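## Task

Lift cryo box C16 out of the freezer and stand it upright inside transfer pan PAN. Then take cryo box C15, which starts in PAN, and stand it upright on the freezer's LOWER level with its front face turned toward the freezer opening. Every other box must stay on the level it started on, and no box may be dented. The wire shelf must stay flat on its ledges, and PAN must stay flat on the base plate. Finally, close the freezer door until its catch engages; an unlit lamp above the door is not proof that it has. Everything must stay in place without the robot holding it. At the end, release everything and pull the grippers away; resting on or holding the door still counts as clear.

## Robot and tools

Robot: two six-joint arms, left_arm and right_arm (a big_yam model). Each has a two-finger parallel gripper and a wrist camera. In the scene frame, left_arm's root link is at (+0.034, +0.338, 0) m with quat_wxyz (+0.995, 0, 0, -0.104), and right_arm's is at (-0.036, -0.296, 0) m with quat_wxyz (+1.000, 0, 0, -0.001). The scene frame has its origin on the table top midway between the arms. +z is up, +x reaches out across the table, and left_arm sits on the +y side. The words left and right are only arm names; they say nothing about which side of an image something is on.

Scene: FREEZER is a table-top unit with a door, a catch and a lamp over the door. It is not anchored. If any corner ends more than about a thumb's width from where it started, that is penalised; more than a hand's width means failure. Its UPPER level is a loose wire shelf sitting on ledges. A box stacked on another box does not count as on a level. Cardboard cryo boxes show their ID on the lid and on the front face. The inventory sheet can be wrong, so identify boxes by the printed IDs; in scene 1 it lists LOWER: C16, G16 and UPPER: C51, F01. PAN lies loose on the base plate. Loose objects may occasionally get a short push from outside. No labware may leave the table, and knocking anything out of the work area ends the scene. The arm that is not needed may be parked out of the way.

Tool execute_actions: arguments {"actions": [...], "pictures": optional bool}. The list holds zero or one item. An empty list returns the current state without moving. An action item is {"rows": [...], "steps": n}: 1 to 15 rows, steps 1 to 15 (default 15). Each step lasts 1/30 s and applies one row; if there are fewer rows than steps, the last row repeats. A wait item is {"steps": n} with n up to 300. It returns once that many steps have passed since the previous result, and reply time counts toward them. A refused call sends nothing to the robot. Pictures come with every result unless pictures is false.

Row layout: one list of 14 plain numbers covers both arms, even when only one arm moves. The order is left_arm waist, shoulder, elbow, wrist pitch, wrist yaw, wrist roll, opening, then the same seven for right_arm. Joint values are absolute target angles in radians, the same quantities that Joint positions prints; they are not offsets. Stated ranges per arm: waist -2.880 to 2.880, shoulder 0.000 to 3.142, elbow 0.000 to 3.019, wrist pitch -1.693 to 1.571, wrist yaw -1.571 to 1.571, wrist roll -2.094 to 2.094. The true ends may differ by up to 0.019 rad either way. A call is refused if a target goes more than 0.019 rad beyond a stated end and is also further out than the joint's last reported angle. A target beyond the real end is clipped to that end, and the result then says "joint sent to its limit". That note can refer to an earlier action that is still running. Missing the note does not prove there is room left. Opening is an absolute value from -1 (closed) to +1 (fully open).

Motion: each step's target may lead the measured angle by at most 0.264 rad (waist), 0.32 (shoulder), 0.276 (elbow), 0.33 (wrist pitch), 0.186 (wrist yaw) or 0.522 (wrist roll). If the targets would put a gripper more than 70 mm from its measured position, they are all pulled back toward the measured angles. Far targets therefore take several actions. A commanded shift of only a few mm may not move the hand at all. The simulation keeps running while replies are written. Arms keep heading for the last row until everything settles (slow or blocked counts as settled) or a step is HELD. After that, only a new action moves them further, though fingers already moving carry on.

Result lines: the state line `left_arm: …` | `right_arm: …` gives each gripper's end_effector_position (m) and end_effector_quat_wxyz in the scene frame. It can be off, more so at long reach. That point lies between the finger pads, about 1 cm behind the tips. The fingers point along the gripper's +z and open along its y. Joint positions and Joint velocities give one block per arm: six joints (rad, rad/s), then the pad gap (m, m/s; 0.094 m is fully open). grip_measured is the measured opening on the command scale, with a fixed error of up to about 1 mm per gripper. "joint command not followed" means a clearance check altered or blocked some joint targets; the rest of the row still ran. HELD marks steps on which the row, or part of it, was not sent. MOTOR HOT warns from 85 °C. At 100 °C an OVER-TEMPERATURE FAULT stops that arm, and it drops whatever it holds until it cools.

Gripping: to hold something, keep commanding an opening below grip_measured. About 0.03 below gives a firm grip; a smaller gap grips more gently. Each pad gives roughly 50 to 62 N, less on parts under about 2 mm thick, and can spike briefly at first contact.

Tool zoom_image: {"camera": "cam_left_wrist" or "cam_right_wrist", "region": [x0, y0, x1, y1]} in pixels of that camera's latest 672x504 image. (0, 0) is the top-left corner, and the region can be at most 504 by 504. Calibration (K, distortion, T_world_to_cam) is supplied per camera. It is slightly off in each scene, and the wrist camera poses follow the reported joints.

Tool read_manual: {"section": "licences"} returns licence text only.

Tool finished_scene: {"scene": n} ends the current scene for good and reports whether it succeeded. Its result carries the next scene's task. A reply with no tool call ends all remaining work.

Avoid: arms striking or pressing on each other; drops, slips and slamming the door; hard shoves on the freezer, which slides; denting boxes; tipping the wire shelf or PAN; and holding loads longer than needed, since that heats the motors. Smooth, short motions are preferred.

Each tool is called after "Call:" by a JSON object that holds its "fn" and its "kwargs".

## Session

Call:
{"fn": "execute_actions", "kwargs": {"actions": []}}

Scene clock: 0.00 s of 12600.00 s.
left_arm: end_effector_position=(+0.3932, -0.1846, +0.2397) grip_measured=+1.000 end_effector_quat_wxyz=(+0.500, +0.503, +0.693, +0.132) | right_arm: end_effector_position=(+0.7170, -0.4577, +0.3387) grip_measured=+1.000 end_effector_quat_wxyz=(+0.657, +0.230, +0.716, -0.058)
Joint positions: left_arm=[-0.927  1.603  1.219 -0.246 -0.661  0.464  0.094] | right_arm=[-0.155  1.777  1.468  0.175  0.239  0.254  0.094]
Joint velocities: left_arm=[-0.015 -0.015 -0.002 -0.002  0.007  0.081  0.   ] | right_arm=[-0.005  0.005  0.012 -0.017  0.051  0.037  0.   ]

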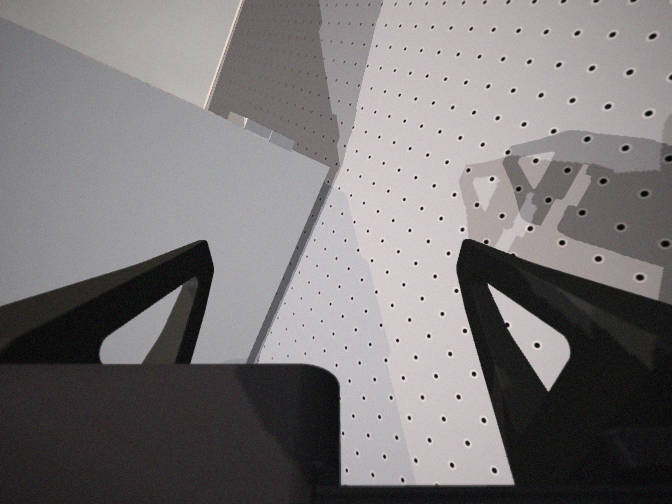

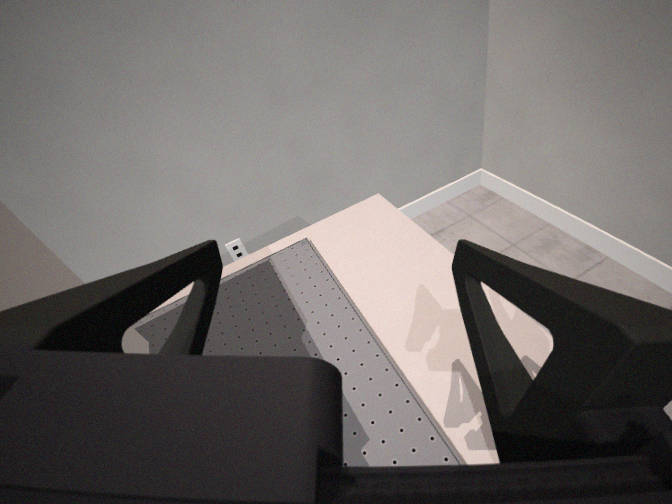

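Call:
{"fn": "execute_actions", "kwargs": {"actions": [{"rows":[[-0.5,1.0,1.3,-0.4,0,0,1,0.1,1.0,1.3,-0.4,0,0,1]]}], "pictures": false}}

Call:
{"fn": "execute_actions", "kwargs": {"actions": [{"steps":90}]}}

Scene clock: 9.10 s of 12600.00 s.
left_arm: end_effector_position=(+0.4658, -0.0816, +0.3450) grip_measured=+1.000 end_effector_quat_wxyz=(+0.517, +0.380, +0.765, -0.053) | right_arm: end_effector_position=(+0.6068, -0.2566, +0.3558) grip_measured=+1.000 end_effector_quat_wxyz=(+0.543, +0.024, +0.838, +0.041)
Joint positions: left_arm=[-0.631  1.365  1.219 -0.349 -0.246  0.229  0.094] | right_arm=[ 0.07   1.444  1.29  -0.265  0.019  0.112  0.094]
Joint velocities: left_arm=[ 0.601 -0.679  0.002 -0.095  0.725 -0.256  0.   ] | right_arm=[ 0.327 -0.884 -0.076 -0.452 -0.066 -0.212  0.   ]
Steps of this call (steps 1 to 90: nothing new was sent; then 5.60 s passed at rest; steps 91 to 105: all 15 steps of this action). Readings (joint positions):
91: left_arm=[-0.922 1.599 1.219 -0.253 -0.635 0.448] | right_arm=[-0.152 1.771 1.462 0.160 0.216 0.245]
92: left_arm=[-0.914 1.593 1.219 -0.267 -0.605 0.426] | right_arm=[-0.148 1.757 1.446 0.130 0.188 0.232]
94: left_arm=[-0.885 1.572 1.219 -0.290 -0.548 0.387] | right_arm=[-0.127 1.720 1.404 0.067 0.136 0.210]
98: left_arm=[-0.798 1.509 1.219 -0.320 -0.439 0.320] | right_arm=[-0.053 1.635 1.341 -0.073 0.067 0.169]
105: the state above

Scene clock: 12.10 s of 12600.00 s.
left_arm: end_effector_position=(+0.3989, +0.0206, +0.5502) grip_measured=+1.000 end_effector_quat_wxyz=(+0.620, +0.268, +0.703, -0.225) | right_arm: end_effector_position=(+0.4475, -0.2529, +0.5691) grip_measured=+1.000 end_effector_quat_wxyz=(+0.670, -0.027, +0.741, +0.034)
Joint positions: left_arm=[-0.508  0.99   1.25  -0.392 -0.004  0.017  0.094] | right_arm=[ 0.095  0.999  1.286 -0.388  0.005  0.014  0.094]
Joint velocities: left_arm=[-0.005 -0.005  0.012  0.007 -0.051  0.007  0.   ] | right_arm=[-0.005 -0.015 -0.007 -0.012 -0.007 -0.022  0.   ]
Steps of this call (steps 1 to 45: the robot went on to your last target; steps 46 to 90: nothing new was sent). Readings (joint positions):
1: left_arm=[-0.613 1.341 1.219 -0.352 -0.217 0.218] | right_arm=[0.079 1.415 1.288 -0.278 0.016 0.106]
2: left_arm=[-0.596 1.317 1.219 -0.354 -0.187 0.207] | right_arm=[0.086 1.384 1.286 -0.290 0.014 0.101]
4: left_arm=[-0.569 1.266 1.219 -0.359 -0.130 0.186] | right_arm=[0.094 1.321 1.286 -0.308 0.012 0.092]
8: left_arm=[-0.537 1.159 1.219 -0.369 -0.051 0.142] | right_arm=[0.095 1.188 1.286 -0.336 0.011 0.074]
90: the state above
All arms were judged still, so your last target was given up. Only a new action makes them travel on or press farther. Fingers that are still opening or closing keep moving.
camera_calibration (this result's frames):
cam_left_wrist: T_world_to_cam=[[-0.652967, -0.756492, -0.0367938, 0.298049], [-0.497703, 0.465198, -0.73204, 0.597235], [0.570899, -0.459686, -0.680267, 0.277926], [0, 0, 0, 1]] pos_world=[0.333195, 0.0753983, 0.637231]
cam_right_wrist: T_world_to_cam=[[0.0913667, -0.995465, -0.0265055, -0.277993], [-0.664295, -0.0410987, -0.74634, 0.714547], [0.741866, 0.0857981, -0.665037, 0.188926], [0, 0, 0, 1]] pos_world=[0.359911, -0.263575, 0.65157]

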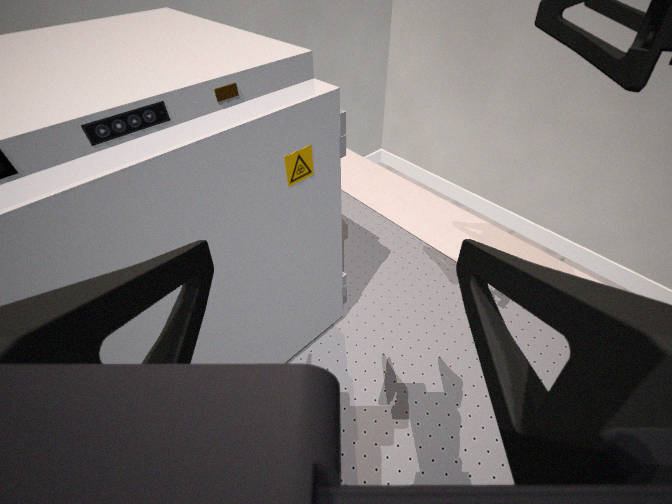

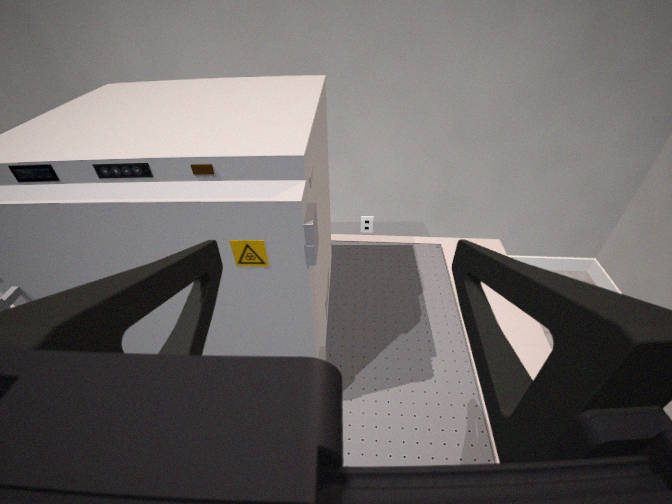

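Call:
{"fn": "execute_actions", "kwargs": {"actions": [{"rows":[[0.0,0.5,0.9,-0.5,0,0,1,0.6,0.5,1.0,-0.8,0,0,1]]}], "pictures": false}}

Call:
{"fn": "execute_actions", "kwargs": {"actions": [{"steps":60}]}}

Scene clock: 14.10 s of 12600.00 s.
left_arm: end_effector_position=(+0.3364, +0.2784, +0.5041) grip_measured=+1.000 end_effector_quat_wxyz=(+0.680, +0.076, +0.727, -0.061) | right_arm: end_effector_position=(+0.2021, -0.1293, +0.4843) grip_measured=+1.000 end_effector_quat_wxyz=(+0.574, -0.236, +0.762, +0.186)
Joint positions: left_arm=[ 0.014  0.47   0.897 -0.495 -0.002  0.015  0.094] | right_arm=[ 0.616  0.487  0.988 -0.778 -0.     0.012  0.094]
Joint velocities: left_arm=[-0.024 -0.425  0.012  0.002 -0.022 -0.007  0.   ] | right_arm=[ 0.151 -0.659 -0.017 -0.002  0.022 -0.007  0.   ]
Steps of this call (steps 1 to 45: nothing new was sent; steps 46 to 60: all 15 steps of this action). Readings (joint positions):
46: left_arm=[-0.500 0.981 1.237 -0.393 -0.001 0.017] | right_arm=[0.101 0.991 1.276 -0.403 0.007 0.014]
47: left_arm=[-0.480 0.958 1.205 -0.399 0.001 0.017] | right_arm=[0.118 0.969 1.249 -0.435 0.007 0.014]
49: left_arm=[-0.412 0.890 1.116 -0.421 0.001 0.017] | right_arm=[0.176 0.905 1.171 -0.514 0.007 0.014]
53: left_arm=[-0.230 0.723 0.965 -0.466 0.001 0.017] | right_arm=[0.338 0.753 1.043 -0.653 0.007 0.014]
60: the state above

Scene clock: 16.10 s of 12600.00 s.
left_arm: end_effector_position=(+0.3457, +0.2752, +0.4963) grip_measured=+1.000 end_effector_quat_wxyz=(+0.670, +0.078, +0.736, -0.061) | right_arm: end_effector_position=(+0.2051, -0.1299, +0.4802) grip_measured=+1.000 end_effector_quat_wxyz=(+0.568, -0.235, +0.767, +0.182)
Joint positions: left_arm=[ 0.01   0.496  0.897 -0.495 -0.002  0.015  0.094] | right_arm=[ 0.609  0.494  0.988 -0.786 -0.     0.012  0.094]
Joint velocities: left_arm=[-0.005  0.005 -0.007  0.007 -0.022 -0.007  0.   ] | right_arm=[ 0.015 -0.005 -0.022 -0.017  0.007 -0.007  0.   ]
Steps of this call (steps 1 to 30: the robot went on to your last target; steps 31 to 60: nothing new was sent). Readings (joint positions):
1: left_arm=[0.013 0.460 0.897 -0.495 -0.002 0.015] | right_arm=[0.618 0.469 0.988 -0.779 -0.000 0.012]
2: left_arm=[0.012 0.459 0.897 -0.495 -0.002 0.015] | right_arm=[0.616 0.462 0.988 -0.780 -0.000 0.012]
4: left_arm=[0.010 0.467 0.897 -0.495 -0.002 0.015] | right_arm=[0.612 0.464 0.988 -0.781 -0.000 0.012]
8: left_arm=[0.010 0.490 0.897 -0.495 -0.002 0.015] | right_arm=[0.609 0.486 0.988 -0.785 -0.000 0.012]
60: the state above
All arms were judged still, so your last target was given up. Only a new action makes them travel on or press farther. Fingers that are still opening or closing keep moving.
camera_calibration (this result's frames):
cam_left_wrist: T_world_to_cam=[[-0.193791, -0.980438, -0.0344321, 0.355647], [-0.63541, 0.15218, -0.757031, 0.558957], [0.747462, -0.124828, -0.652471, 0.221718], [0, 0, 0, 1]] pos_world=[0.258362, 0.291304, 0.580059]
cam_right_wrist: T_world_to_cam=[[0.569305, -0.821716, -0.0259701, -0.211493], [-0.66266, -0.439952, -0.606073, 0.372729], [0.486594, 0.362249, -0.794985, 0.449803], [0, 0, 0, 1]] pos_world=[0.148525, -0.172745, 0.577995]

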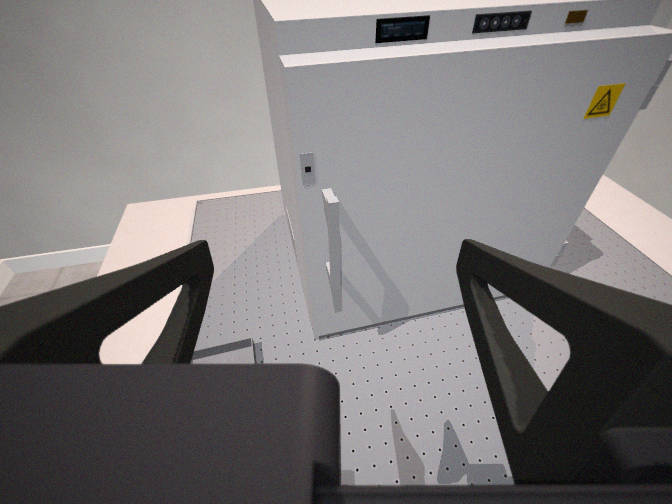

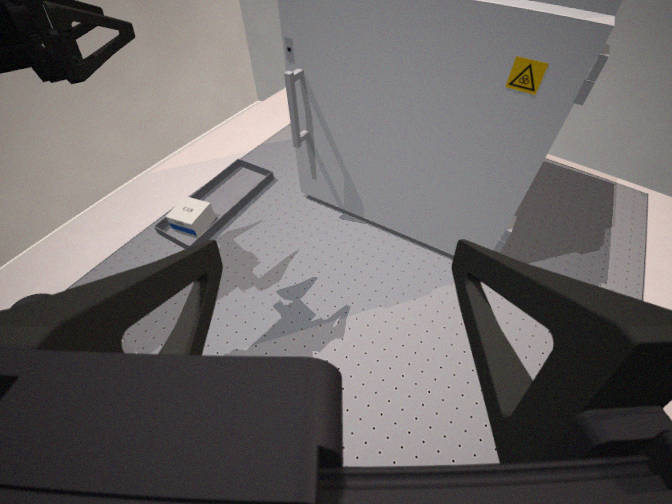

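Call:
{"fn": "execute_actions", "kwargs": {"actions": [{"rows":[[0.25,0.5,0.9,-0.5,0,0,1,0.873,2.052,1.54,0.53,0.793,0,1]]}], "pictures": false}}

Call:
{"fn": "execute_actions", "kwargs": {"actions": [{"steps":90}]}}

Scene clock: 28.27 s of 12600.00 s.
left_arm: end_effector_position=(+0.3516, +0.3540, +0.4963) grip_measured=+1.000 end_effector_quat_wxyz=(+0.673, -0.014, +0.740, +0.022) | right_arm: end_effector_position=(+0.3741, +0.0036, +0.6304) grip_measured=+1.000 end_effector_quat_wxyz=(+0.737, -0.021, +0.669, +0.095)
Joint positions: left_arm=[ 0.259  0.496  0.897 -0.495 -0.001  0.014  0.094] | right_arm=[ 0.851  1.13   1.397 -0.133  0.683  0.012  0.094]
Joint velocities: left_arm=[-0.015  0.005  0.007 -0.012 -0.037 -0.007  0.   ] | right_arm=[ 0.054  1.636  0.906  1.751  1.033 -0.007  0.   ]
Steps of this call (steps 1 to 90: nothing new was sent; then 8.67 s passed at rest; steps 91 to 105: all 15 steps of this action). Readings (joint positions):
91: left_arm=[0.030 0.496 0.897 -0.495 0.007 0.015] | right_arm=[0.618 0.502 0.991 -0.771 0.035 0.012]
92: left_arm=[0.087 0.496 0.897 -0.495 0.008 0.015] | right_arm=[0.643 0.521 1.003 -0.738 0.079 0.012]
94: left_arm=[0.211 0.496 0.897 -0.495 0.001 0.014] | right_arm=[0.706 0.586 1.047 -0.664 0.162 0.012]
98: left_arm=[0.266 0.496 0.897 -0.495 -0.001 0.014] | right_arm=[0.800 0.760 1.160 -0.495 0.334 0.012]
105: the state above

Scene clock: 31.27 s of 12600.00 s.
left_arm: end_effector_position=(+0.3516, +0.3540, +0.4963) grip_measured=+1.000 end_effector_quat_wxyz=(+0.673, -0.014, +0.740, +0.022) | right_arm: end_effector_position=(+0.5624, +0.2155, +0.1979) grip_measured=+1.000 end_effector_quat_wxyz=(+0.685, -0.045, +0.727, +0.009)
Joint positions: left_arm=[ 0.259  0.496  0.897 -0.495 -0.001  0.014  0.094] | right_arm=[0.867 2.081 1.489 0.507 0.788 0.012 0.094]
Joint velocities: left_arm=[-0.005 -0.015  0.002  0.002  0.007 -0.051  0.   ] | right_arm=[ 0.005  0.005  0.002 -0.012 -0.022 -0.037  0.   ]
Steps of this call (steps 1 to 60: the robot went on to your last target; steps 61 to 90: nothing new was sent). Readings (joint positions):
1: left_arm=[0.259 0.496 0.897 -0.495 -0.001 0.014] | right_arm=[0.852 1.184 1.424 -0.075 0.714 0.012]
2: left_arm=[0.259 0.496 0.897 -0.495 -0.001 0.014] | right_arm=[0.853 1.235 1.444 -0.021 0.734 0.012]
4: left_arm=[0.259 0.496 0.897 -0.495 -0.001 0.014] | right_arm=[0.853 1.330 1.461 0.078 0.755 0.012]
8: left_arm=[0.259 0.496 0.897 -0.495 -0.001 0.014] | right_arm=[0.853 1.513 1.462 0.254 0.773 0.012]
90: the state above
All arms were judged still, so your last target was given up. Only a new action makes them travel on or press farther. Fingers that are still opening or closing keep moving.
camera_calibration (this result's frames):
cam_left_wrist: T_world_to_cam=[[0.0539779, -0.997975, -0.033637, 0.352739], [-0.653283, -0.00981779, -0.75705, 0.614367], [0.755187, 0.0628385, -0.65249, 0.157992], [0, 0, 0, 1]] pos_world=[0.263002, 0.348129, 0.58006]
cam_right_wrist: T_world_to_cam=[[0.0829318, -0.995922, 0.0355166, 0.160541], [-0.630412, -0.0800308, -0.772124, 0.527512], [0.771818, 0.0416436, -0.634478, -0.196748], [0, 0, 0, 1]] pos_world=[0.47109, 0.210297, 0.276771]

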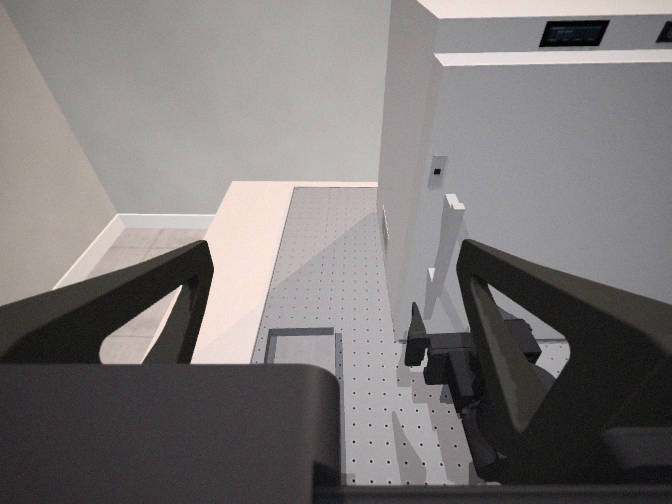

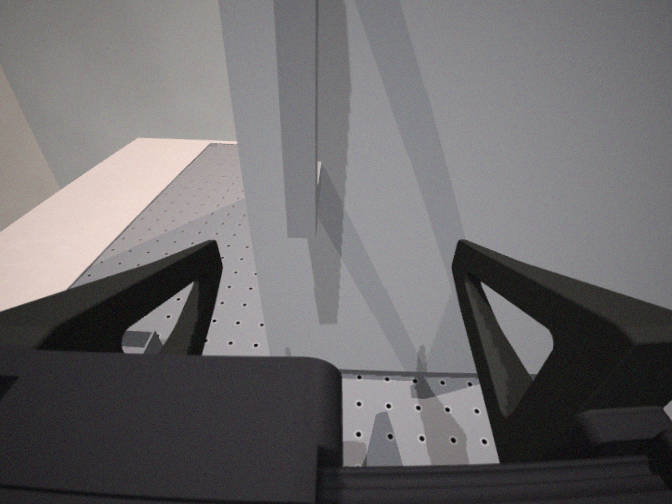

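Call:
{"fn": "execute_actions", "kwargs": {"actions": [{"rows":[[0.25,0.5,0.9,-0.5,0,0,1,0.86,2.06,1.685,0.45,0.778,0,1]]}], "pictures": false}}

Call:
{"fn": "execute_actions", "kwargs": {"actions": [{"steps":30}]}}

Scene clock: 38.77 s of 12600.00 s.
left_arm: end_effector_position=(+0.3516, +0.3540, +0.4963) grip_measured=+1.000 end_effector_quat_wxyz=(+0.673, -0.014, +0.740, +0.022) | right_arm: end_effector_position=(+0.5812, +0.2387, +0.2762) grip_measured=+1.000 end_effector_quat_wxyz=(+0.715, -0.016, +0.698, +0.042)
Joint positions: left_arm=[ 0.259  0.496  0.897 -0.495 -0.001  0.014  0.094] | right_arm=[0.867 2.075 1.644 0.466 0.782 0.012 0.094]
Joint velocities: left_arm=[-0.015 -0.005 -0.007  0.007 -0.022  0.022  0.   ] | right_arm=[-0.005 -0.005 -0.017 -0.076 -0.037 -0.037  0.   ]
Steps of this call (steps 1 to 90: nothing new was sent; then 4.00 s passed at rest; steps 91 to 105: all 15 steps of this action). Readings (joint positions):
91: left_arm=[0.259 0.496 0.897 -0.495 -0.001 0.014] | right_arm=[0.867 2.081 1.495 0.501 0.788 0.012]
92: left_arm=[0.259 0.496 0.897 -0.495 -0.001 0.014] | right_arm=[0.867 2.082 1.507 0.490 0.787 0.012]
94: left_arm=[0.259 0.496 0.897 -0.495 -0.001 0.014] | right_arm=[0.867 2.083 1.540 0.477 0.786 0.012]
98: left_arm=[0.259 0.496 0.897 -0.495 -0.001 0.014] | right_arm=[0.867 2.083 1.618 0.467 0.783 0.012]
105: the state above

Scene clock: 39.77 s of 12600.00 s.
left_arm: end_effector_position=(+0.3516, +0.3540, +0.4963) grip_measured=+1.000 end_effector_quat_wxyz=(+0.673, -0.014, +0.740, +0.022) | right_arm: end_effector_position=(+0.5812, +0.2387, +0.2758) grip_measured=+1.000 end_effector_quat_wxyz=(+0.714, -0.016, +0.699, +0.042)
Joint positions: left_arm=[ 0.259  0.496  0.897 -0.495 -0.001  0.014  0.094] | right_arm=[0.867 2.075 1.644 0.464 0.782 0.012 0.094]
Joint velocities: left_arm=[ 0.005  0.005 -0.012  0.002  0.007  0.007  0.   ] | right_arm=[-0.015 -0.005 -0.022  0.017  0.051 -0.007  0.   ]
Steps of this call (steps 1 to 15: the robot went on to your last target; steps 16 to 30: nothing new was sent). Readings (joint positions):
1: left_arm=[0.259 0.496 0.897 -0.495 -0.001 0.014] | right_arm=[0.867 2.075 1.644 0.464 0.782 0.012]
2: left_arm=[0.259 0.496 0.897 -0.495 -0.001 0.014] | right_arm=[0.867 2.075 1.644 0.464 0.782 0.012]
4: left_arm=[0.259 0.496 0.897 -0.495 -0.001 0.014] | right_arm=[0.867 2.075 1.644 0.464 0.782 0.012]
8: left_arm=[0.259 0.496 0.897 -0.495 -0.001 0.014] | right_arm=[0.867 2.075 1.644 0.464 0.782 0.012]
30: the state above
All arms were judged still, so your last target was given up. Only a new action makes them travel on or press farther. Fingers that are still opening or closing keep moving.
camera_calibration (this result's frames):
cam_left_wrist: T_world_to_cam=[[0.0539779, -0.997975, -0.033637, 0.352739], [-0.653283, -0.00981779, -0.75705, 0.614367], [0.755187, 0.0628385, -0.65249, 0.157992], [0, 0, 0, 1]] pos_world=[0.263002, 0.348129, 0.58006]
cam_right_wrist: T_world_to_cam=[[0.0894672, -0.994865, -0.0473141, 0.198092], [-0.569131, -0.012081, -0.822158, 0.563322], [0.817365, 0.100484, -0.56729, -0.221878], [0, 0, 0, 1]] pos_world=[0.484237, 0.226175, 0.346642]

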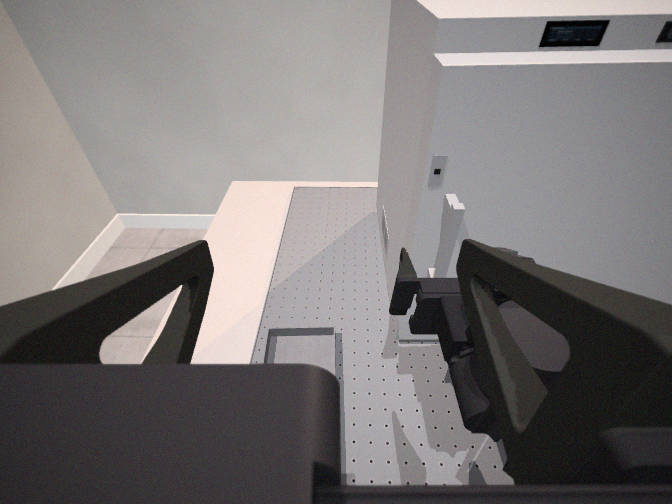

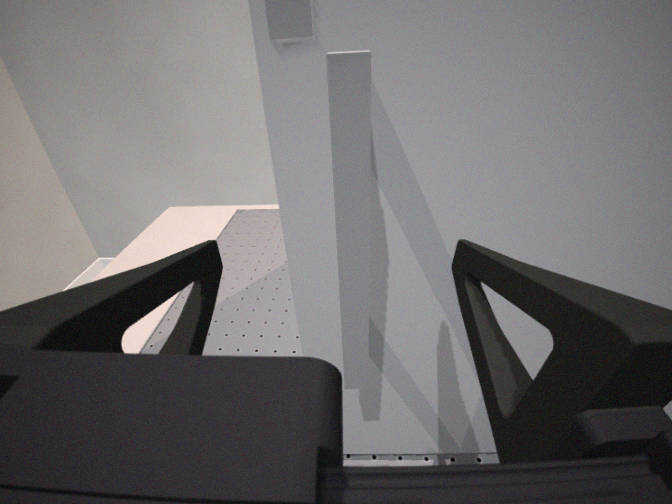

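Call:
{"fn": "execute_actions", "kwargs": {"actions": [{"rows":[[0.25,0.5,0.9,-0.5,0,0,1,0.824,2.10,1.75,0.40,0.747,0,1]]}], "pictures": false}}

Call:
{"fn": "execute_actions", "kwargs": {"actions": [{"rows":[[0.25,0.5,0.9,-0.5,0,0,1,0.824,2.10,1.75,0.40,0.747,0,-0.5]]}]}}

Scene clock: 45.67 s of 12600.00 s.
left_arm: end_effector_position=(+0.3516, +0.3540, +0.4963) grip_measured=+1.000 end_effector_quat_wxyz=(+0.673, -0.014, +0.740, +0.022) | right_arm: end_effector_position=(+0.6109, +0.2212, +0.2870) grip_measured=+1.000 end_effector_quat_wxyz=(+0.713, -0.013, +0.701, +0.034)
Joint positions: left_arm=[ 0.259  0.496  0.897 -0.495 -0.001  0.014  0.094] | right_arm=[0.821 2.083 1.693 0.414 0.751 0.012 0.094]
Joint velocities: left_arm=[-0.015 -0.015  0.007 -0.032 -0.022  0.007  0.   ] | right_arm=[-0.024 -0.005 -0.002  0.017  0.007 -0.081  0.   ]
Steps of this call (steps 1 to 90: nothing new was sent; then 2.40 s passed at rest; steps 91 to 105: all 15 steps of this action). Readings (joint positions):
91: left_arm=[0.259 0.496 0.897 -0.495 -0.001 0.014] | right_arm=[0.865 2.076 1.648 0.455 0.769 0.012]
92: left_arm=[0.259 0.496 0.897 -0.495 -0.001 0.014] | right_arm=[0.863 2.078 1.658 0.438 0.758 0.012]
94: left_arm=[0.259 0.496 0.897 -0.495 -0.001 0.014] | right_arm=[0.855 2.083 1.678 0.421 0.752 0.012]
98: left_arm=[0.259 0.496 0.897 -0.495 -0.001 0.014] | right_arm=[0.834 2.083 1.693 0.416 0.751 0.012]
105: the state above

Scene clock: 46.17 s of 12600.00 s.
left_arm: end_effector_position=(+0.3516, +0.3540, +0.4963) grip_measured=+1.000 end_effector_quat_wxyz=(+0.673, -0.014, +0.740, +0.022) | right_arm: end_effector_position=(+0.6076, +0.2291, +0.2873) grip_measured=-0.498 end_effector_quat_wxyz=(+0.713, -0.020, +0.700, +0.039)
Joint positions: left_arm=[ 0.259  0.496  0.897 -0.495 -0.001  0.014  0.094] | right_arm=[0.829 2.086 1.7   0.412 0.742 0.009 0.024]
Joint velocities: left_arm=[ 0.005 -0.005 -0.002 -0.012  0.007 -0.022  0.   ] | right_arm=[-0.005 -0.005 -0.007  0.002 -0.007  0.007  0.   ]
Steps of this call (steps 1 to 15: all 15 steps of this action). Readings (joint positions):
1: left_arm=[0.259 0.496 0.897 -0.495 -0.001 0.014] | right_arm=[0.821 2.083 1.693 0.414 0.751 0.012]
2: left_arm=[0.259 0.496 0.897 -0.495 -0.001 0.014] | right_arm=[0.821 2.083 1.693 0.414 0.751 0.012]
4: left_arm=[0.259 0.496 0.897 -0.495 -0.001 0.014] | right_arm=[0.821 2.083 1.693 0.414 0.751 0.012]
8: left_arm=[0.259 0.496 0.897 -0.495 -0.001 0.014] | right_arm=[0.829 2.086 1.700 0.412 0.739 0.009]
15: the state above
camera_calibration (this result's frames):
cam_left_wrist: T_world_to_cam=[[0.0539779, -0.997975, -0.033637, 0.352739], [-0.653283, -0.00981779, -0.75705, 0.614367], [0.755187, 0.0628385, -0.65249, 0.157992], [0, 0, 0, 1]] pos_world=[0.263002, 0.348129, 0.58006]
cam_right_wrist: T_world_to_cam=[[0.0911268, -0.995096, -0.0384633, 0.183175], [-0.572132, -0.0207019, -0.8199, 0.590798], [0.815083, 0.096721, -0.571213, -0.232525], [0, 0, 0, 1]] pos_world=[0.510849, 0.216998, 0.35862]

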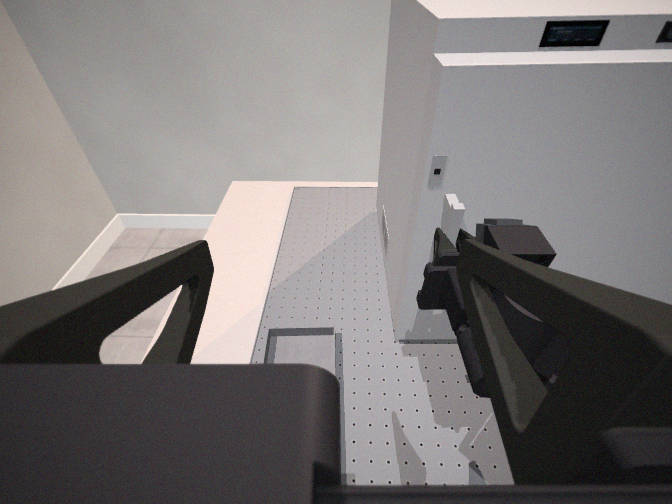

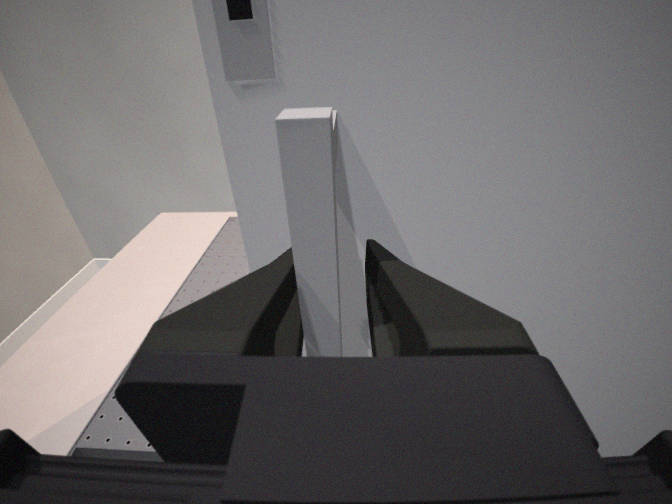

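Call:
{"fn": "execute_actions", "kwargs": {"actions": [{"rows":[[0.25,0.5,0.9,-0.5,0,0,1,0.84,2.09,1.74,0.40,0.747,0,-0.8]],"steps":10}], "pictures": false}}

Call:
{"fn": "execute_actions", "kwargs": {"actions": [{"rows":[[0.25,0.5,0.9,-0.5,0,0,1,0.842,2.075,1.71,0.41,0.74,0,-0.8],[0.25,0.5,0.9,-0.5,0,0,1,0.844,2.06,1.69,0.415,0.73,0,-0.8],[0.25,0.5,0.9,-0.5,0,0,1,0.844,2.06,1.69,0.415,0.73,0,-0.8],[0.25,0.5,0.9,-0.5,0,0,1,0.846,2.045,1.665,0.42,0.72,0,-0.8],[0.25,0.5,0.9,-0.5,0,0,1,0.846,2.045,1.665,0.42,0.72,0,-0.8],[0.25,0.5,0.9,-0.5,0,0,1,0.848,2.03,1.64,0.43,0.71,0,-0.8],[0.25,0.5,0.9,-0.5,0,0,1,0.848,2.03,1.64,0.43,0.71,0,-0.8],[0.25,0.5,0.9,-0.5,0,0,1,0.85,2.015,1.615,0.44,0.70,0,-0.8],[0.25,0.5,0.9,-0.5,0,0,1,0.85,2.015,1.615,0.44,0.70,0,-0.8],[0.25,0.5,0.9,-0.5,0,0,1,0.852,2.0,1.59,0.45,0.69,0,-0.8],[0.25,0.5,0.9,-0.5,0,0,1,0.852,2.0,1.59,0.45,0.69,0,-0.8],[0.25,0.5,0.9,-0.5,0,0,1,0.854,1.985,1.565,0.46,0.68,0,-0.8],[0.25,0.5,0.9,-0.5,0,0,1,0.854,1.985,1.565,0.46,0.68,0,-0.8],[0.25,0.5,0.9,-0.5,0,0,1,0.856,1.97,1.54,0.47,0.67,0,-0.8]]}]}}

Scene clock: 51.47 s of 12600.00 s.
left_arm: end_effector_position=(+0.3516, +0.3540, +0.4963) grip_measured=+1.000 end_effector_quat_wxyz=(+0.673, -0.014, +0.740, +0.022) | right_arm: end_effector_position=(+0.6048, +0.2341, +0.2871) grip_measured=-0.765 end_effector_quat_wxyz=(+0.713, -0.035, +0.700, +0.032)
Joint positions: left_arm=[ 0.259  0.496  0.897 -0.495 -0.001  0.014  0.094] | right_arm=[ 0.834  2.087  1.702  0.41   0.736 -0.02   0.011]
Joint velocities: left_arm=[ 0.005  0.005 -0.002 -0.012 -0.051 -0.007  0.   ] | right_arm=[-0.005 -0.015 -0.012 -0.012 -0.007 -0.037 -0.   ]
Steps of this call (steps 1 to 15: the robot went on to your last target; steps 16 to 90: nothing new was sent; then 1.97 s passed at rest; steps 91 to 100: all 10 steps of this action). Readings (joint positions):
91: left_arm=[0.259 0.496 0.897 -0.495 -0.001 0.014] | right_arm=[0.829 2.086 1.700 0.412 0.731 0.008]
92: left_arm=[0.259 0.496 0.897 -0.495 -0.001 0.014] | right_arm=[0.832 2.087 1.702 0.411 0.728 0.002]
94: left_arm=[0.259 0.496 0.897 -0.495 -0.001 0.014] | right_arm=[0.834 2.087 1.702 0.410 0.736 -0.019]
98: left_arm=[0.259 0.496 0.897 -0.495 -0.001 0.014] | right_arm=[0.834 2.087 1.702 0.410 0.736 -0.020]
100: the state above

Scene clock: 51.97 s of 12600.00 s.
left_arm: end_effector_position=(+0.3516, +0.3540, +0.4963) grip_measured=+1.000 end_effector_quat_wxyz=(+0.673, -0.014, +0.740, +0.022) | right_arm: end_effector_position=(+0.5731, +0.2283, +0.2858) grip_measured=-0.765 end_effector_quat_wxyz=(+0.708, -0.064, +0.701, +0.057)
Joint positions: left_arm=[ 0.259  0.496  0.897 -0.495 -0.001  0.014  0.094] | right_arm=[ 0.849  2.003  1.564  0.452  0.675 -0.018  0.011]
Joint velocities: left_arm=[-0.005  0.015 -0.002  0.002 -0.022  0.022  0.   ] | right_arm=[ 0.044 -0.21  -0.33   0.085 -0.168 -0.037 -0.   ]
Steps of this call (steps 1 to 15: all 15 steps of this action). Readings (joint positions):
1: left_arm=[0.259 0.496 0.897 -0.495 -0.001 0.014] | right_arm=[0.834 2.087 1.702 0.410 0.736 -0.020]
2: left_arm=[0.259 0.496 0.897 -0.495 -0.001 0.014] | right_arm=[0.834 2.087 1.701 0.410 0.734 -0.020]
4: left_arm=[0.259 0.496 0.897 -0.495 -0.001 0.014] | right_arm=[0.834 2.086 1.697 0.410 0.729 -0.020]
8: left_arm=[0.259 0.496 0.897 -0.495 -0.001 0.014] | right_arm=[0.838 2.059 1.655 0.418 0.709 -0.020]
15: the state above
camera_calibration (this result's frames):
cam_left_wrist: T_world_to_cam=[[0.0539779, -0.997975, -0.033637, 0.352739], [-0.653283, -0.00981779, -0.75705, 0.614367], [0.755187, 0.0628385, -0.65249, 0.157992], [0, 0, 0, 1]] pos_world=[0.263002, 0.348129, 0.58006]
cam_right_wrist: T_world_to_cam=[[0.177164, -0.984177, -0.00306056, 0.123627], [-0.570264, -0.100119, -0.815338, 0.585607], [0.80213, 0.146194, -0.578978, -0.206797], [0, 0, 0, 1]] pos_world=[0.477926, 0.210533, 0.358115]

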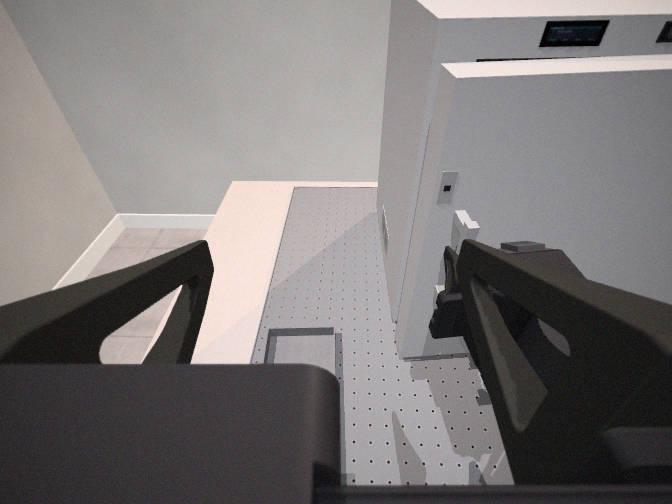

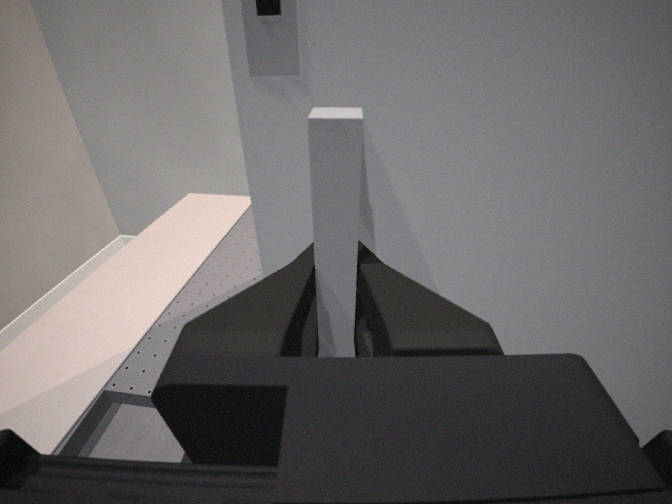

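Call:
{"fn": "execute_actions", "kwargs": {"actions": [{"rows":[[0.25,0.5,0.9,-0.5,0,0,1,0.86,1.94,1.49,0.485,0.65,0,-0.8],[0.25,0.5,0.9,-0.5,0,0,1,0.862,1.92,1.46,0.495,0.635,0,-0.8],[0.25,0.5,0.9,-0.5,0,0,1,0.865,1.9,1.425,0.505,0.62,0,-0.8],[0.25,0.5,0.9,-0.5,0,0,1,0.867,1.88,1.39,0.515,0.605,0,-0.8],[0.25,0.5,0.9,-0.5,0,0,1,0.869,1.86,1.36,0.524,0.59,0,-0.8],[0.25,0.5,0.9,-0.5,0,0,1,0.871,1.837,1.33,0.532,0.571,0,-0.8],[0.25,0.5,0.9,-0.5,0,0,1,0.873,1.814,1.297,0.54,0.552,0,-0.8],[0.25,0.5,0.9,-0.5,0,0,1,0.875,1.791,1.266,0.548,0.533,0,-0.8],[0.25,0.5,0.9,-0.5,0,0,1,0.877,1.768,1.234,0.556,0.514,0,-0.8],[0.25,0.5,0.9,-0.5,0,0,1,0.879,1.745,1.203,0.564,0.495,0,-0.8],[0.25,0.5,0.9,-0.5,0,0,1,0.88,1.722,1.172,0.572,0.476,0,-0.8],[0.25,0.5,0.9,-0.5,0,0,1,0.881,1.7,1.14,0.58,0.457,0,-0.8],[0.25,0.5,0.9,-0.5,0,0,1,0.881,1.676,1.11,0.588,0.438,0,-0.8],[0.25,0.5,0.9,-0.5,0,0,1,0.881,1.653,1.078,0.596,0.42,0,-0.8],[0.25,0.5,0.9,-0.5,0,0,1,0.881,1.63,1.046,0.604,0.4,0,-0.8]]}], "pictures": false}}

Call:
{"fn": "execute_actions", "kwargs": {"actions": [{"rows":[[0.25,0.5,0.9,-0.5,0,0,1,0.879,1.6,1.01,0.61,0.372,0,-0.8],[0.25,0.5,0.9,-0.5,0,0,1,0.877,1.57,0.975,0.616,0.345,0,-0.8],[0.25,0.5,0.9,-0.5,0,0,1,0.874,1.54,0.94,0.621,0.317,0,-0.8],[0.25,0.5,0.9,-0.5,0,0,1,0.87,1.51,0.905,0.626,0.29,0,-0.8],[0.25,0.5,0.9,-0.5,0,0,1,0.866,1.48,0.87,0.63,0.26,0,-0.8],[0.25,0.5,0.9,-0.5,0,0,1,0.861,1.45,0.837,0.634,0.23,0,-0.8],[0.25,0.5,0.9,-0.5,0,0,1,0.855,1.42,0.804,0.637,0.2,0,-0.8],[0.25,0.5,0.9,-0.5,0,0,1,0.849,1.39,0.771,0.638,0.169,0,-0.8]],"steps":15}]}}

Scene clock: 62.07 s of 12600.00 s.
left_arm: end_effector_position=(+0.3516, +0.3540, +0.4963) grip_measured=+1.000 end_effector_quat_wxyz=(+0.673, -0.014, +0.740, +0.022) | right_arm: end_effector_position=(+0.4565, +0.1854, +0.2836) grip_measured=-0.765 end_effector_quat_wxyz=(+0.687, -0.165, +0.691, +0.156)
Joint positions: left_arm=[ 0.259  0.496  0.897 -0.495 -0.001  0.014  0.094] | right_arm=[ 0.88   1.695  1.106  0.58   0.42  -0.007  0.011]
Joint velocities: left_arm=[-0.005  0.015 -0.002 -0.017 -0.066 -0.007  0.   ] | right_arm=[ 0.015 -0.679 -0.847  0.242 -0.637  0.081  0.   ]
Steps of this call (steps 1 to 30: the robot went on to your last target; steps 31 to 288: nothing new was sent; steps 289 to 303: all 15 steps of this action). Readings (joint positions):
289: left_arm=[0.259 0.496 0.897 -0.495 -0.001 0.014] | right_arm=[0.853 1.989 1.539 0.462 0.666 -0.017]
290: left_arm=[0.259 0.496 0.897 -0.495 -0.001 0.014] | right_arm=[0.852 1.981 1.524 0.471 0.649 -0.017]
292: left_arm=[0.259 0.496 0.897 -0.495 -0.001 0.014] | right_arm=[0.855 1.947 1.470 0.490 0.615 -0.017]
296: left_arm=[0.259 0.496 0.897 -0.495 -0.001 0.014] | right_arm=[0.869 1.854 1.331 0.525 0.554 -0.012]
303: the state above

Scene clock: 62.57 s of 12600.00 s.
left_arm: end_effector_position=(+0.3516, +0.3540, +0.4963) grip_measured=+1.000 end_effector_quat_wxyz=(+0.673, -0.014, +0.740, +0.022) | right_arm: end_effector_position=(+0.3609, +0.1152, +0.2830) grip_measured=-0.766 end_effector_quat_wxyz=(+0.661, -0.242, +0.671, +0.233)
Joint positions: left_arm=[ 0.259  0.496  0.897 -0.495 -0.001  0.014  0.094] | right_arm=[ 0.859  1.39   0.751  0.622  0.171 -0.004  0.011]
Joint velocities: left_arm=[ 0.015 -0.015 -0.002 -0.002 -0.007  0.022  0.   ] | right_arm=[-0.005 -0.005  0.007 -0.002  0.051  0.022 -0.001]
Steps of this call (steps 1 to 15: all 15 steps of this action). Readings (joint positions):
1: left_arm=[0.259 0.496 0.897 -0.495 -0.001 0.014] | right_arm=[0.880 1.671 1.075 0.588 0.397 -0.007]
2: left_arm=[0.259 0.496 0.897 -0.495 -0.001 0.014] | right_arm=[0.880 1.647 1.042 0.595 0.373 -0.006]
4: left_arm=[0.259 0.496 0.897 -0.495 -0.001 0.014] | right_arm=[0.879 1.591 0.972 0.607 0.324 -0.006]
8: left_arm=[0.259 0.496 0.897 -0.495 -0.001 0.014] | right_arm=[0.864 1.466 0.829 0.621 0.206 -0.005]
15: the state above
camera_calibration (this result's frames):
cam_left_wrist: T_world_to_cam=[[0.0539779, -0.997975, -0.033637, 0.352739], [-0.653283, -0.00981779, -0.75705, 0.614367], [0.755187, 0.0628385, -0.65249, 0.157992], [0, 0, 0, 1]] pos_world=[0.263002, 0.348129, 0.58006]
cam_right_wrist: T_world_to_cam=[[0.637945, -0.770061, -0.00567464, -0.140354], [-0.465584, -0.379815, -0.799358, 0.440876], [0.613399, 0.512588, -0.600829, 0.010316], [0, 0, 0, 1]] pos_world=[0.288475, 0.0540825, 0.35782]

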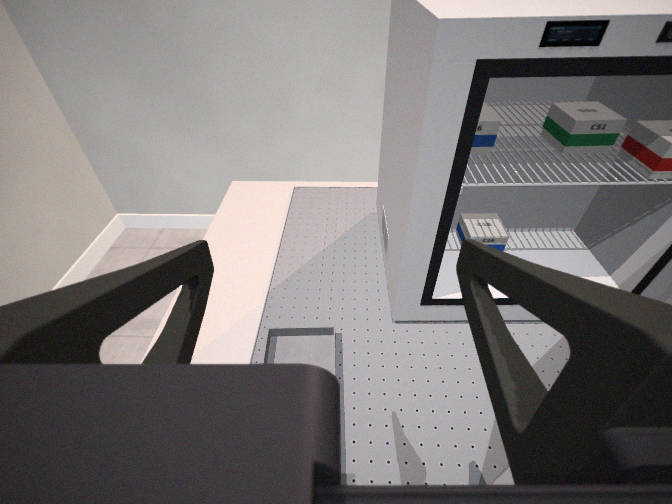

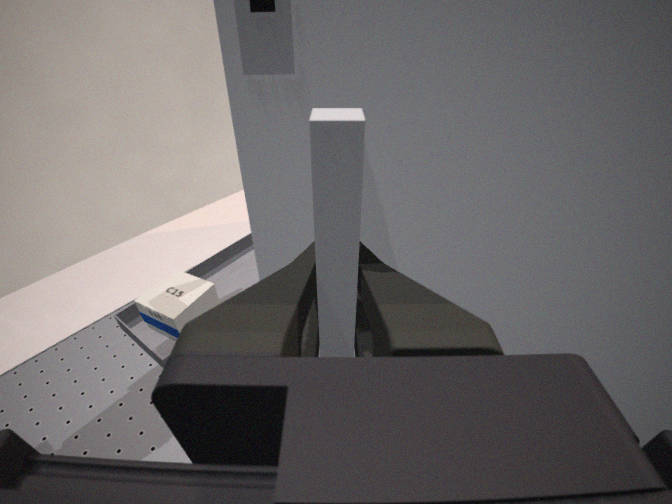

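Call:
{"fn": "execute_actions", "kwargs": {"actions": [{"rows":[[0.25,0.5,0.9,-0.5,0,0,1,0.84,1.357,0.74,0.636,0.134,0,-0.8],[0.25,0.5,0.9,-0.5,0,0,1,0.829,1.324,0.71,0.633,0.098,0,-0.8],[0.25,0.5,0.9,-0.5,0,0,1,0.817,1.29,0.68,0.629,0.061,0,-0.8],[0.25,0.5,0.9,-0.5,0,0,1,0.803,1.257,0.652,0.624,0.023,0,-0.8],[0.25,0.5,0.9,-0.5,0,0,1,0.788,1.223,0.625,0.618,-0.017,0,-0.8],[0.25,0.5,0.9,-0.5,0,0,1,0.771,1.189,0.598,0.611,-0.058,0,-0.8],[0.25,0.5,0.9,-0.5,0,0,1,0.753,1.155,0.572,0.603,-0.102,0,-0.8],[0.25,0.5,0.9,-0.5,0,0,1,0.733,1.121,0.548,0.593,-0.147,0,-0.8],[0.25,0.5,0.9,-0.5,0,0,1,0.705,1.082,0.522,0.58,-0.203,0,-0.8],[0.25,0.5,0.9,-0.5,0,0,1,0.674,1.043,0.498,0.565,-0.263,0,-0.8],[0.25,0.5,0.9,-0.5,0,0,1,0.64,1.004,0.476,0.549,-0.326,0,-0.8],[0.25,0.5,0.9,-0.5,0,0,1,0.602,0.966,0.456,0.532,-0.392,0,-0.8],[0.25,0.5,0.9,-0.5,0,0,1,0.561,0.929,0.437,0.514,-0.462,0,-0.8],[0.25,0.5,0.9,-0.5,0,0,1,0.516,0.894,0.42,0.495,-0.536,0,-0.8],[0.25,0.5,0.9,-0.5,0,0,1,0.467,0.86,0.405,0.475,-0.613,0,-0.8]]}], "pictures": false}}

Call:
{"fn": "execute_actions", "kwargs": {"actions": [{"rows":[[0.25,0.5,0.9,-0.5,0,0,1,0.43,0.84,0.397,0.465,-0.67,0,-0.8],[0.25,0.5,0.9,-0.5,0,0,1,0.39,0.824,0.39,0.455,-0.73,0,-0.8],[0.25,0.5,0.9,-0.5,0,0,1,0.35,0.81,0.384,0.447,-0.79,0,-0.8],[0.25,0.5,0.9,-0.5,0,0,1,0.31,0.797,0.379,0.44,-0.85,0,-0.8],[0.25,0.5,0.9,-0.5,0,0,1,0.265,0.786,0.375,0.433,-0.915,0,-0.8],[0.25,0.5,0.9,-0.5,0,0,1,0.22,0.777,0.372,0.427,-0.98,0,-0.8],[0.25,0.5,0.9,-0.5,0,0,1,0.175,0.77,0.37,0.422,-1.045,0,-0.8],[0.25,0.5,0.9,-0.5,0,0,1,0.13,0.766,0.368,0.419,-1.11,0,-0.8],[0.25,0.5,0.9,-0.5,0,0,1,0.085,0.764,0.368,0.417,-1.175,0,-0.8],[0.25,0.5,0.9,-0.5,0,0,1,0.04,0.764,0.368,0.416,-1.24,0,-0.8],[0.25,0.5,0.9,-0.5,0,0,1,-0.005,0.77,0.372,0.419,-1.3,0,-0.8],[0.25,0.5,0.9,-0.5,0,0,1,-0.05,0.78,0.377,0.424,-1.365,0,-0.8],[0.25,0.5,0.9,-0.5,0,0,1,-0.09,0.795,0.383,0.43,-1.43,0,-0.8],[0.25,0.5,0.9,-0.5,0,0,1,-0.13,0.81,0.39,0.44,-1.49,0,-0.8],[0.0,0.5,0.9,-0.3,0,0,1,-0.16,0.825,0.397,0.45,-1.54,0,-0.8]]}], "pictures": false}}

Call:
{"fn": "execute_actions", "kwargs": {"actions": [{"steps":30}]}}

Scene clock: 71.13 s of 12600.00 s.
left_arm: end_effector_position=(+0.3516, +0.3540, +0.4963) grip_measured=+1.000 end_effector_quat_wxyz=(+0.673, -0.014, +0.740, +0.022) | right_arm: end_effector_position=(+0.2689, -0.0110, +0.2833) grip_measured=-0.767 end_effector_quat_wxyz=(+0.604, -0.362, +0.611, +0.361)
Joint positions: left_arm=[ 0.259  0.496  0.897 -0.495 -0.001  0.014  0.094] | right_arm=[ 0.547  0.946  0.42   0.516 -0.53  -0.002  0.011]
Joint velocities: left_arm=[-0.005  0.005 -0.002  0.002  0.007 -0.007  0.   ] | right_arm=[-1.392 -1.05  -0.466 -0.545 -2.088 -0.051 -0.   ]
Steps of this call (steps 1 to 15: the robot went on to your last target; steps 16 to 242: nothing new was sent; steps 243 to 257: all 15 steps of this action). Readings (joint positions):
243: left_arm=[0.259 0.496 0.897 -0.495 -0.001 0.014] | right_arm=[0.857 1.390 0.749 0.622 0.161 -0.004]
244: left_arm=[0.259 0.496 0.897 -0.495 -0.001 0.014] | right_arm=[0.850 1.386 0.745 0.622 0.136 -0.004]
246: left_arm=[0.259 0.496 0.897 -0.495 -0.001 0.014] | right_arm=[0.831 1.356 0.716 0.622 0.067 -0.004]
250: left_arm=[0.259 0.496 0.897 -0.495 -0.001 0.014] | right_arm=[0.774 1.220 0.594 0.616 -0.095 -0.004]
257: the state above

Scene clock: 71.63 s of 12600.00 s.
left_arm: end_effector_position=(+0.3527, +0.3486, +0.5014) grip_measured=+1.000 end_effector_quat_wxyz=(+0.682, -0.009, +0.731, +0.018) | right_arm: end_effector_position=(+0.2297, -0.1542, +0.2841) grip_measured=-0.767 end_effector_quat_wxyz=(+0.549, -0.434, +0.559, +0.444)
Joint positions: left_arm=[ 0.238  0.496  0.894 -0.468 -0.009  0.013  0.094] | right_arm=[-0.107  0.807  0.36   0.427 -1.45   0.001  0.011]
Joint velocities: left_arm=[-1.265  0.005 -0.222  1.556 -0.388 -0.095  0.   ] | right_arm=[-1.245  0.239  0.139  0.105 -1.487 -0.007  0.   ]
Steps of this call (steps 1 to 15: all 15 steps of this action). Readings (joint positions):
1: left_arm=[0.259 0.496 0.897 -0.495 -0.001 0.014] | right_arm=[0.502 0.912 0.404 0.498 -0.600 -0.002]
2: left_arm=[0.259 0.496 0.897 -0.495 -0.001 0.014] | right_arm=[0.458 0.881 0.390 0.484 -0.663 -0.001]
4: left_arm=[0.259 0.496 0.897 -0.495 -0.001 0.014] | right_arm=[0.374 0.837 0.370 0.461 -0.785 0.001]
8: left_arm=[0.259 0.496 0.897 -0.495 -0.001 0.014] | right_arm=[0.208 0.801 0.358 0.432 -1.038 0.002]
15: the state above

Scene clock: 72.63 s of 12600.00 s.
left_arm: end_effector_position=(+0.3469, +0.2682, +0.5333) grip_measured=+1.000 end_effector_quat_wxyz=(+0.726, +0.079, +0.678, -0.076) | right_arm: end_effector_position=(+0.2290, -0.1690, +0.2843) grip_measured=-0.767 end_effector_quat_wxyz=(+0.547, -0.438, +0.556, +0.448)
Joint positions: left_arm=[-0.009  0.499  0.89  -0.324  0.002  0.012  0.094] | right_arm=[-0.172  0.822  0.367  0.434 -1.528 -0.002  0.011]
Joint velocities: left_arm=[-0.005 -0.015 -0.012  0.017  0.037 -0.037  0.   ] | right_arm=[-0.005 -0.005 -0.002 -0.037 -0.007 -0.007  0.   ]
Steps of this call (steps 1 to 30: the robot went on to your last target). Readings (joint positions):
1: left_arm=[0.177 0.497 0.890 -0.417 -0.011 0.012] | right_arm=[-0.143 0.815 0.364 0.430 -1.494 -0.001]
2: left_arm=[0.104 0.499 0.890 -0.380 -0.006 0.012] | right_arm=[-0.166 0.820 0.366 0.432 -1.518 -0.002]
4: left_arm=[0.002 0.499 0.890 -0.338 0.001 0.012] | right_arm=[-0.175 0.821 0.366 0.434 -1.528 -0.002]
8: left_arm=[-0.015 0.499 0.890 -0.324 0.002 0.012] | right_arm=[-0.172 0.822 0.367 0.434 -1.528 -0.002]
30: the state above
All arms were judged still, so your last target was given up. Only a new action makes them travel on or press farther. Fingers that are still opening or closing keep moving.
camera_calibration (this result's frames):
cam_left_wrist: T_world_to_cam=[[-0.210644, -0.977074, -0.0309261, 0.353285], [-0.505322, 0.135913, -0.852161, 0.598742], [0.836827, -0.163875, -0.522366, 0.154106], [0, 0, 0, 1]] pos_world=[0.248015, 0.289063, 0.60165]
cam_right_wrist: T_world_to_cam=[[0.977357, -0.209223, -0.0315979, -0.250578], [-0.148012, -0.569285, -0.808707, 0.170515], [0.151212, 0.795072, -0.587363, 0.387477], [0, 0, 0, 1]] pos_world=[0.211552, -0.263428, 0.357569]

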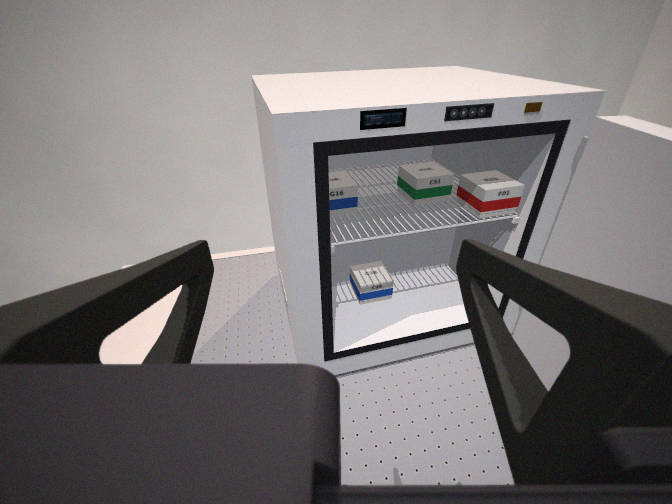

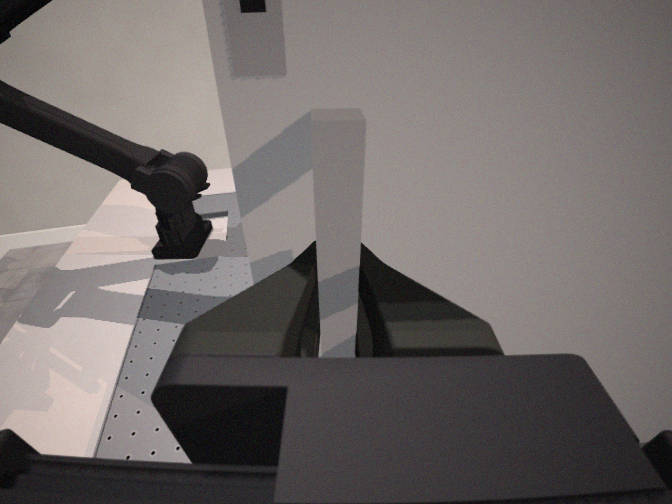

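Call:
{"fn": "execute_actions", "kwargs": {"actions": [{"rows":[[-0.363,1.97,1.10,0.95,-0.651,0,1,-0.17,0.822,0.38,0.44,-1.53,0,-0.65]]}], "pictures": false}}

Call:
{"fn": "execute_actions", "kwargs": {"actions": [{"steps":75}]}}

Scene clock: 76.07 s of 12600.00 s.
left_arm: end_effector_position=(+0.5503, +0.1351, +0.4924) grip_measured=+1.000 end_effector_quat_wxyz=(+0.789, -0.082, +0.608, -0.031) | right_arm: end_effector_position=(+0.2290, -0.1690, +0.2843) grip_measured=-0.652 end_effector_quat_wxyz=(+0.547, -0.438, +0.556, +0.448)
Joint positions: left_arm=[-0.348  1.257  1.036  0.531 -0.628  0.012  0.094] | right_arm=[-0.172  0.822  0.367  0.434 -1.527 -0.002  0.016]
Joint velocities: left_arm=[-0.005  1.929 -0.002  1.741 -0.212  0.007  0.   ] | right_arm=[-0.005 -0.005  0.002  0.002  0.007  0.066 -0.001]
Steps of this call (steps 1 to 88: nothing new was sent; steps 89 to 103: all 15 steps of this action). Readings (joint positions):
89: left_arm=[-0.022 0.508 0.891 -0.301 -0.043 0.012] | right_arm=[-0.172 0.822 0.367 0.434 -1.527 -0.002]
90: left_arm=[-0.054 0.530 0.899 -0.254 -0.095 0.012] | right_arm=[-0.172 0.822 0.367 0.434 -1.527 -0.002]
92: left_arm=[-0.140 0.607 0.931 -0.153 -0.196 0.012] | right_arm=[-0.172 0.822 0.367 0.434 -1.527 -0.002]
96: left_arm=[-0.291 0.818 0.997 0.088 -0.423 0.012] | right_arm=[-0.172 0.822 0.367 0.434 -1.527 -0.002]
103: the state above

Scene clock: 78.57 s of 12600.00 s.
left_arm: end_effector_position=(+0.6617, +0.0641, +0.1393) grip_measured=+1.000 end_effector_quat_wxyz=(+0.705, -0.024, +0.708, +0.035) | right_arm: end_effector_position=(+0.2290, -0.1690, +0.2843) grip_measured=-0.652 end_effector_quat_wxyz=(+0.547, -0.438, +0.556, +0.448)
Joint positions: left_arm=[-0.354  1.993  1.057  0.931 -0.647  0.012  0.094] | right_arm=[-0.172  0.822  0.367  0.434 -1.527 -0.002  0.016]
Joint velocities: left_arm=[ 0.005 -0.005  0.002 -0.017 -0.022 -0.007  0.   ] | right_arm=[-0.015 -0.005 -0.007 -0.027  0.051 -0.051 -0.   ]
Steps of this call (steps 1 to 45: the robot went on to your last target; steps 46 to 75: nothing new was sent). Readings (joint positions):
1: left_arm=[-0.348 1.322 1.036 0.590 -0.632 0.012] | right_arm=[-0.172 0.822 0.367 0.434 -1.527 -0.002]
2: left_arm=[-0.348 1.387 1.036 0.648 -0.635 0.012] | right_arm=[-0.172 0.822 0.367 0.434 -1.527 -0.002]
4: left_arm=[-0.348 1.515 1.036 0.746 -0.638 0.012] | right_arm=[-0.172 0.822 0.367 0.434 -1.527 -0.002]
8: left_arm=[-0.348 1.750 1.036 0.835 -0.639 0.012] | right_arm=[-0.172 0.822 0.367 0.434 -1.527 -0.002]
75: the state above
All arms were judged still, so your last target was given up. Only a new action makes them travel on or press farther. Fingers that are still opening or closing keep moving.
camera_calibration (this result's frames):
cam_left_wrist: T_world_to_cam=[[0.0885507, -0.995479, -0.0343585, 0.0117367], [-0.582033, -0.0237193, -0.812819, 0.505317], [0.80833, 0.0919735, -0.581502, -0.337876], [0, 0, 0, 1]] pos_world=[0.566187, 0.0547451, 0.214659]
cam_right_wrist: T_world_to_cam=[[0.977277, -0.209596, -0.0315976, -0.250689], [-0.148231, -0.569235, -0.808702, 0.170573], [0.151514, 0.79501, -0.587369, 0.3874], [0, 0, 0, 1]] pos_world=[0.21158, -0.263435, 0.357568]

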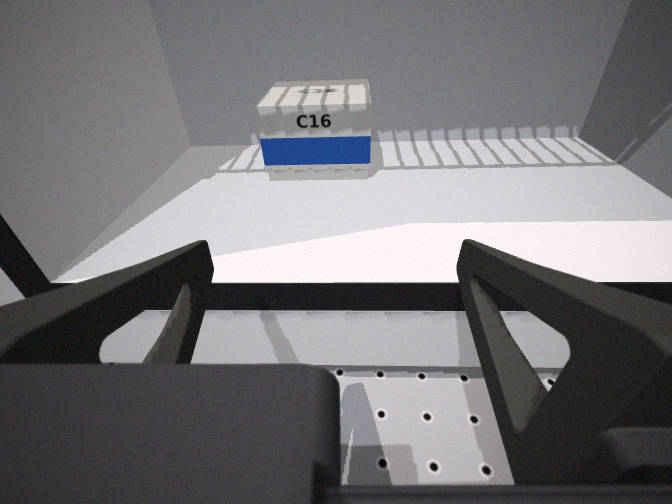

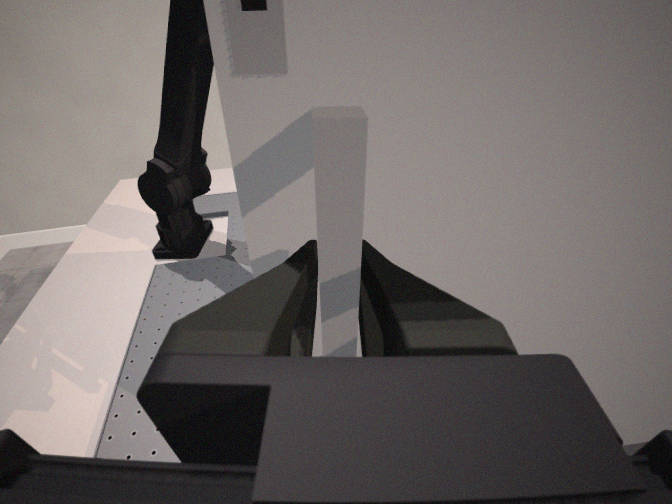

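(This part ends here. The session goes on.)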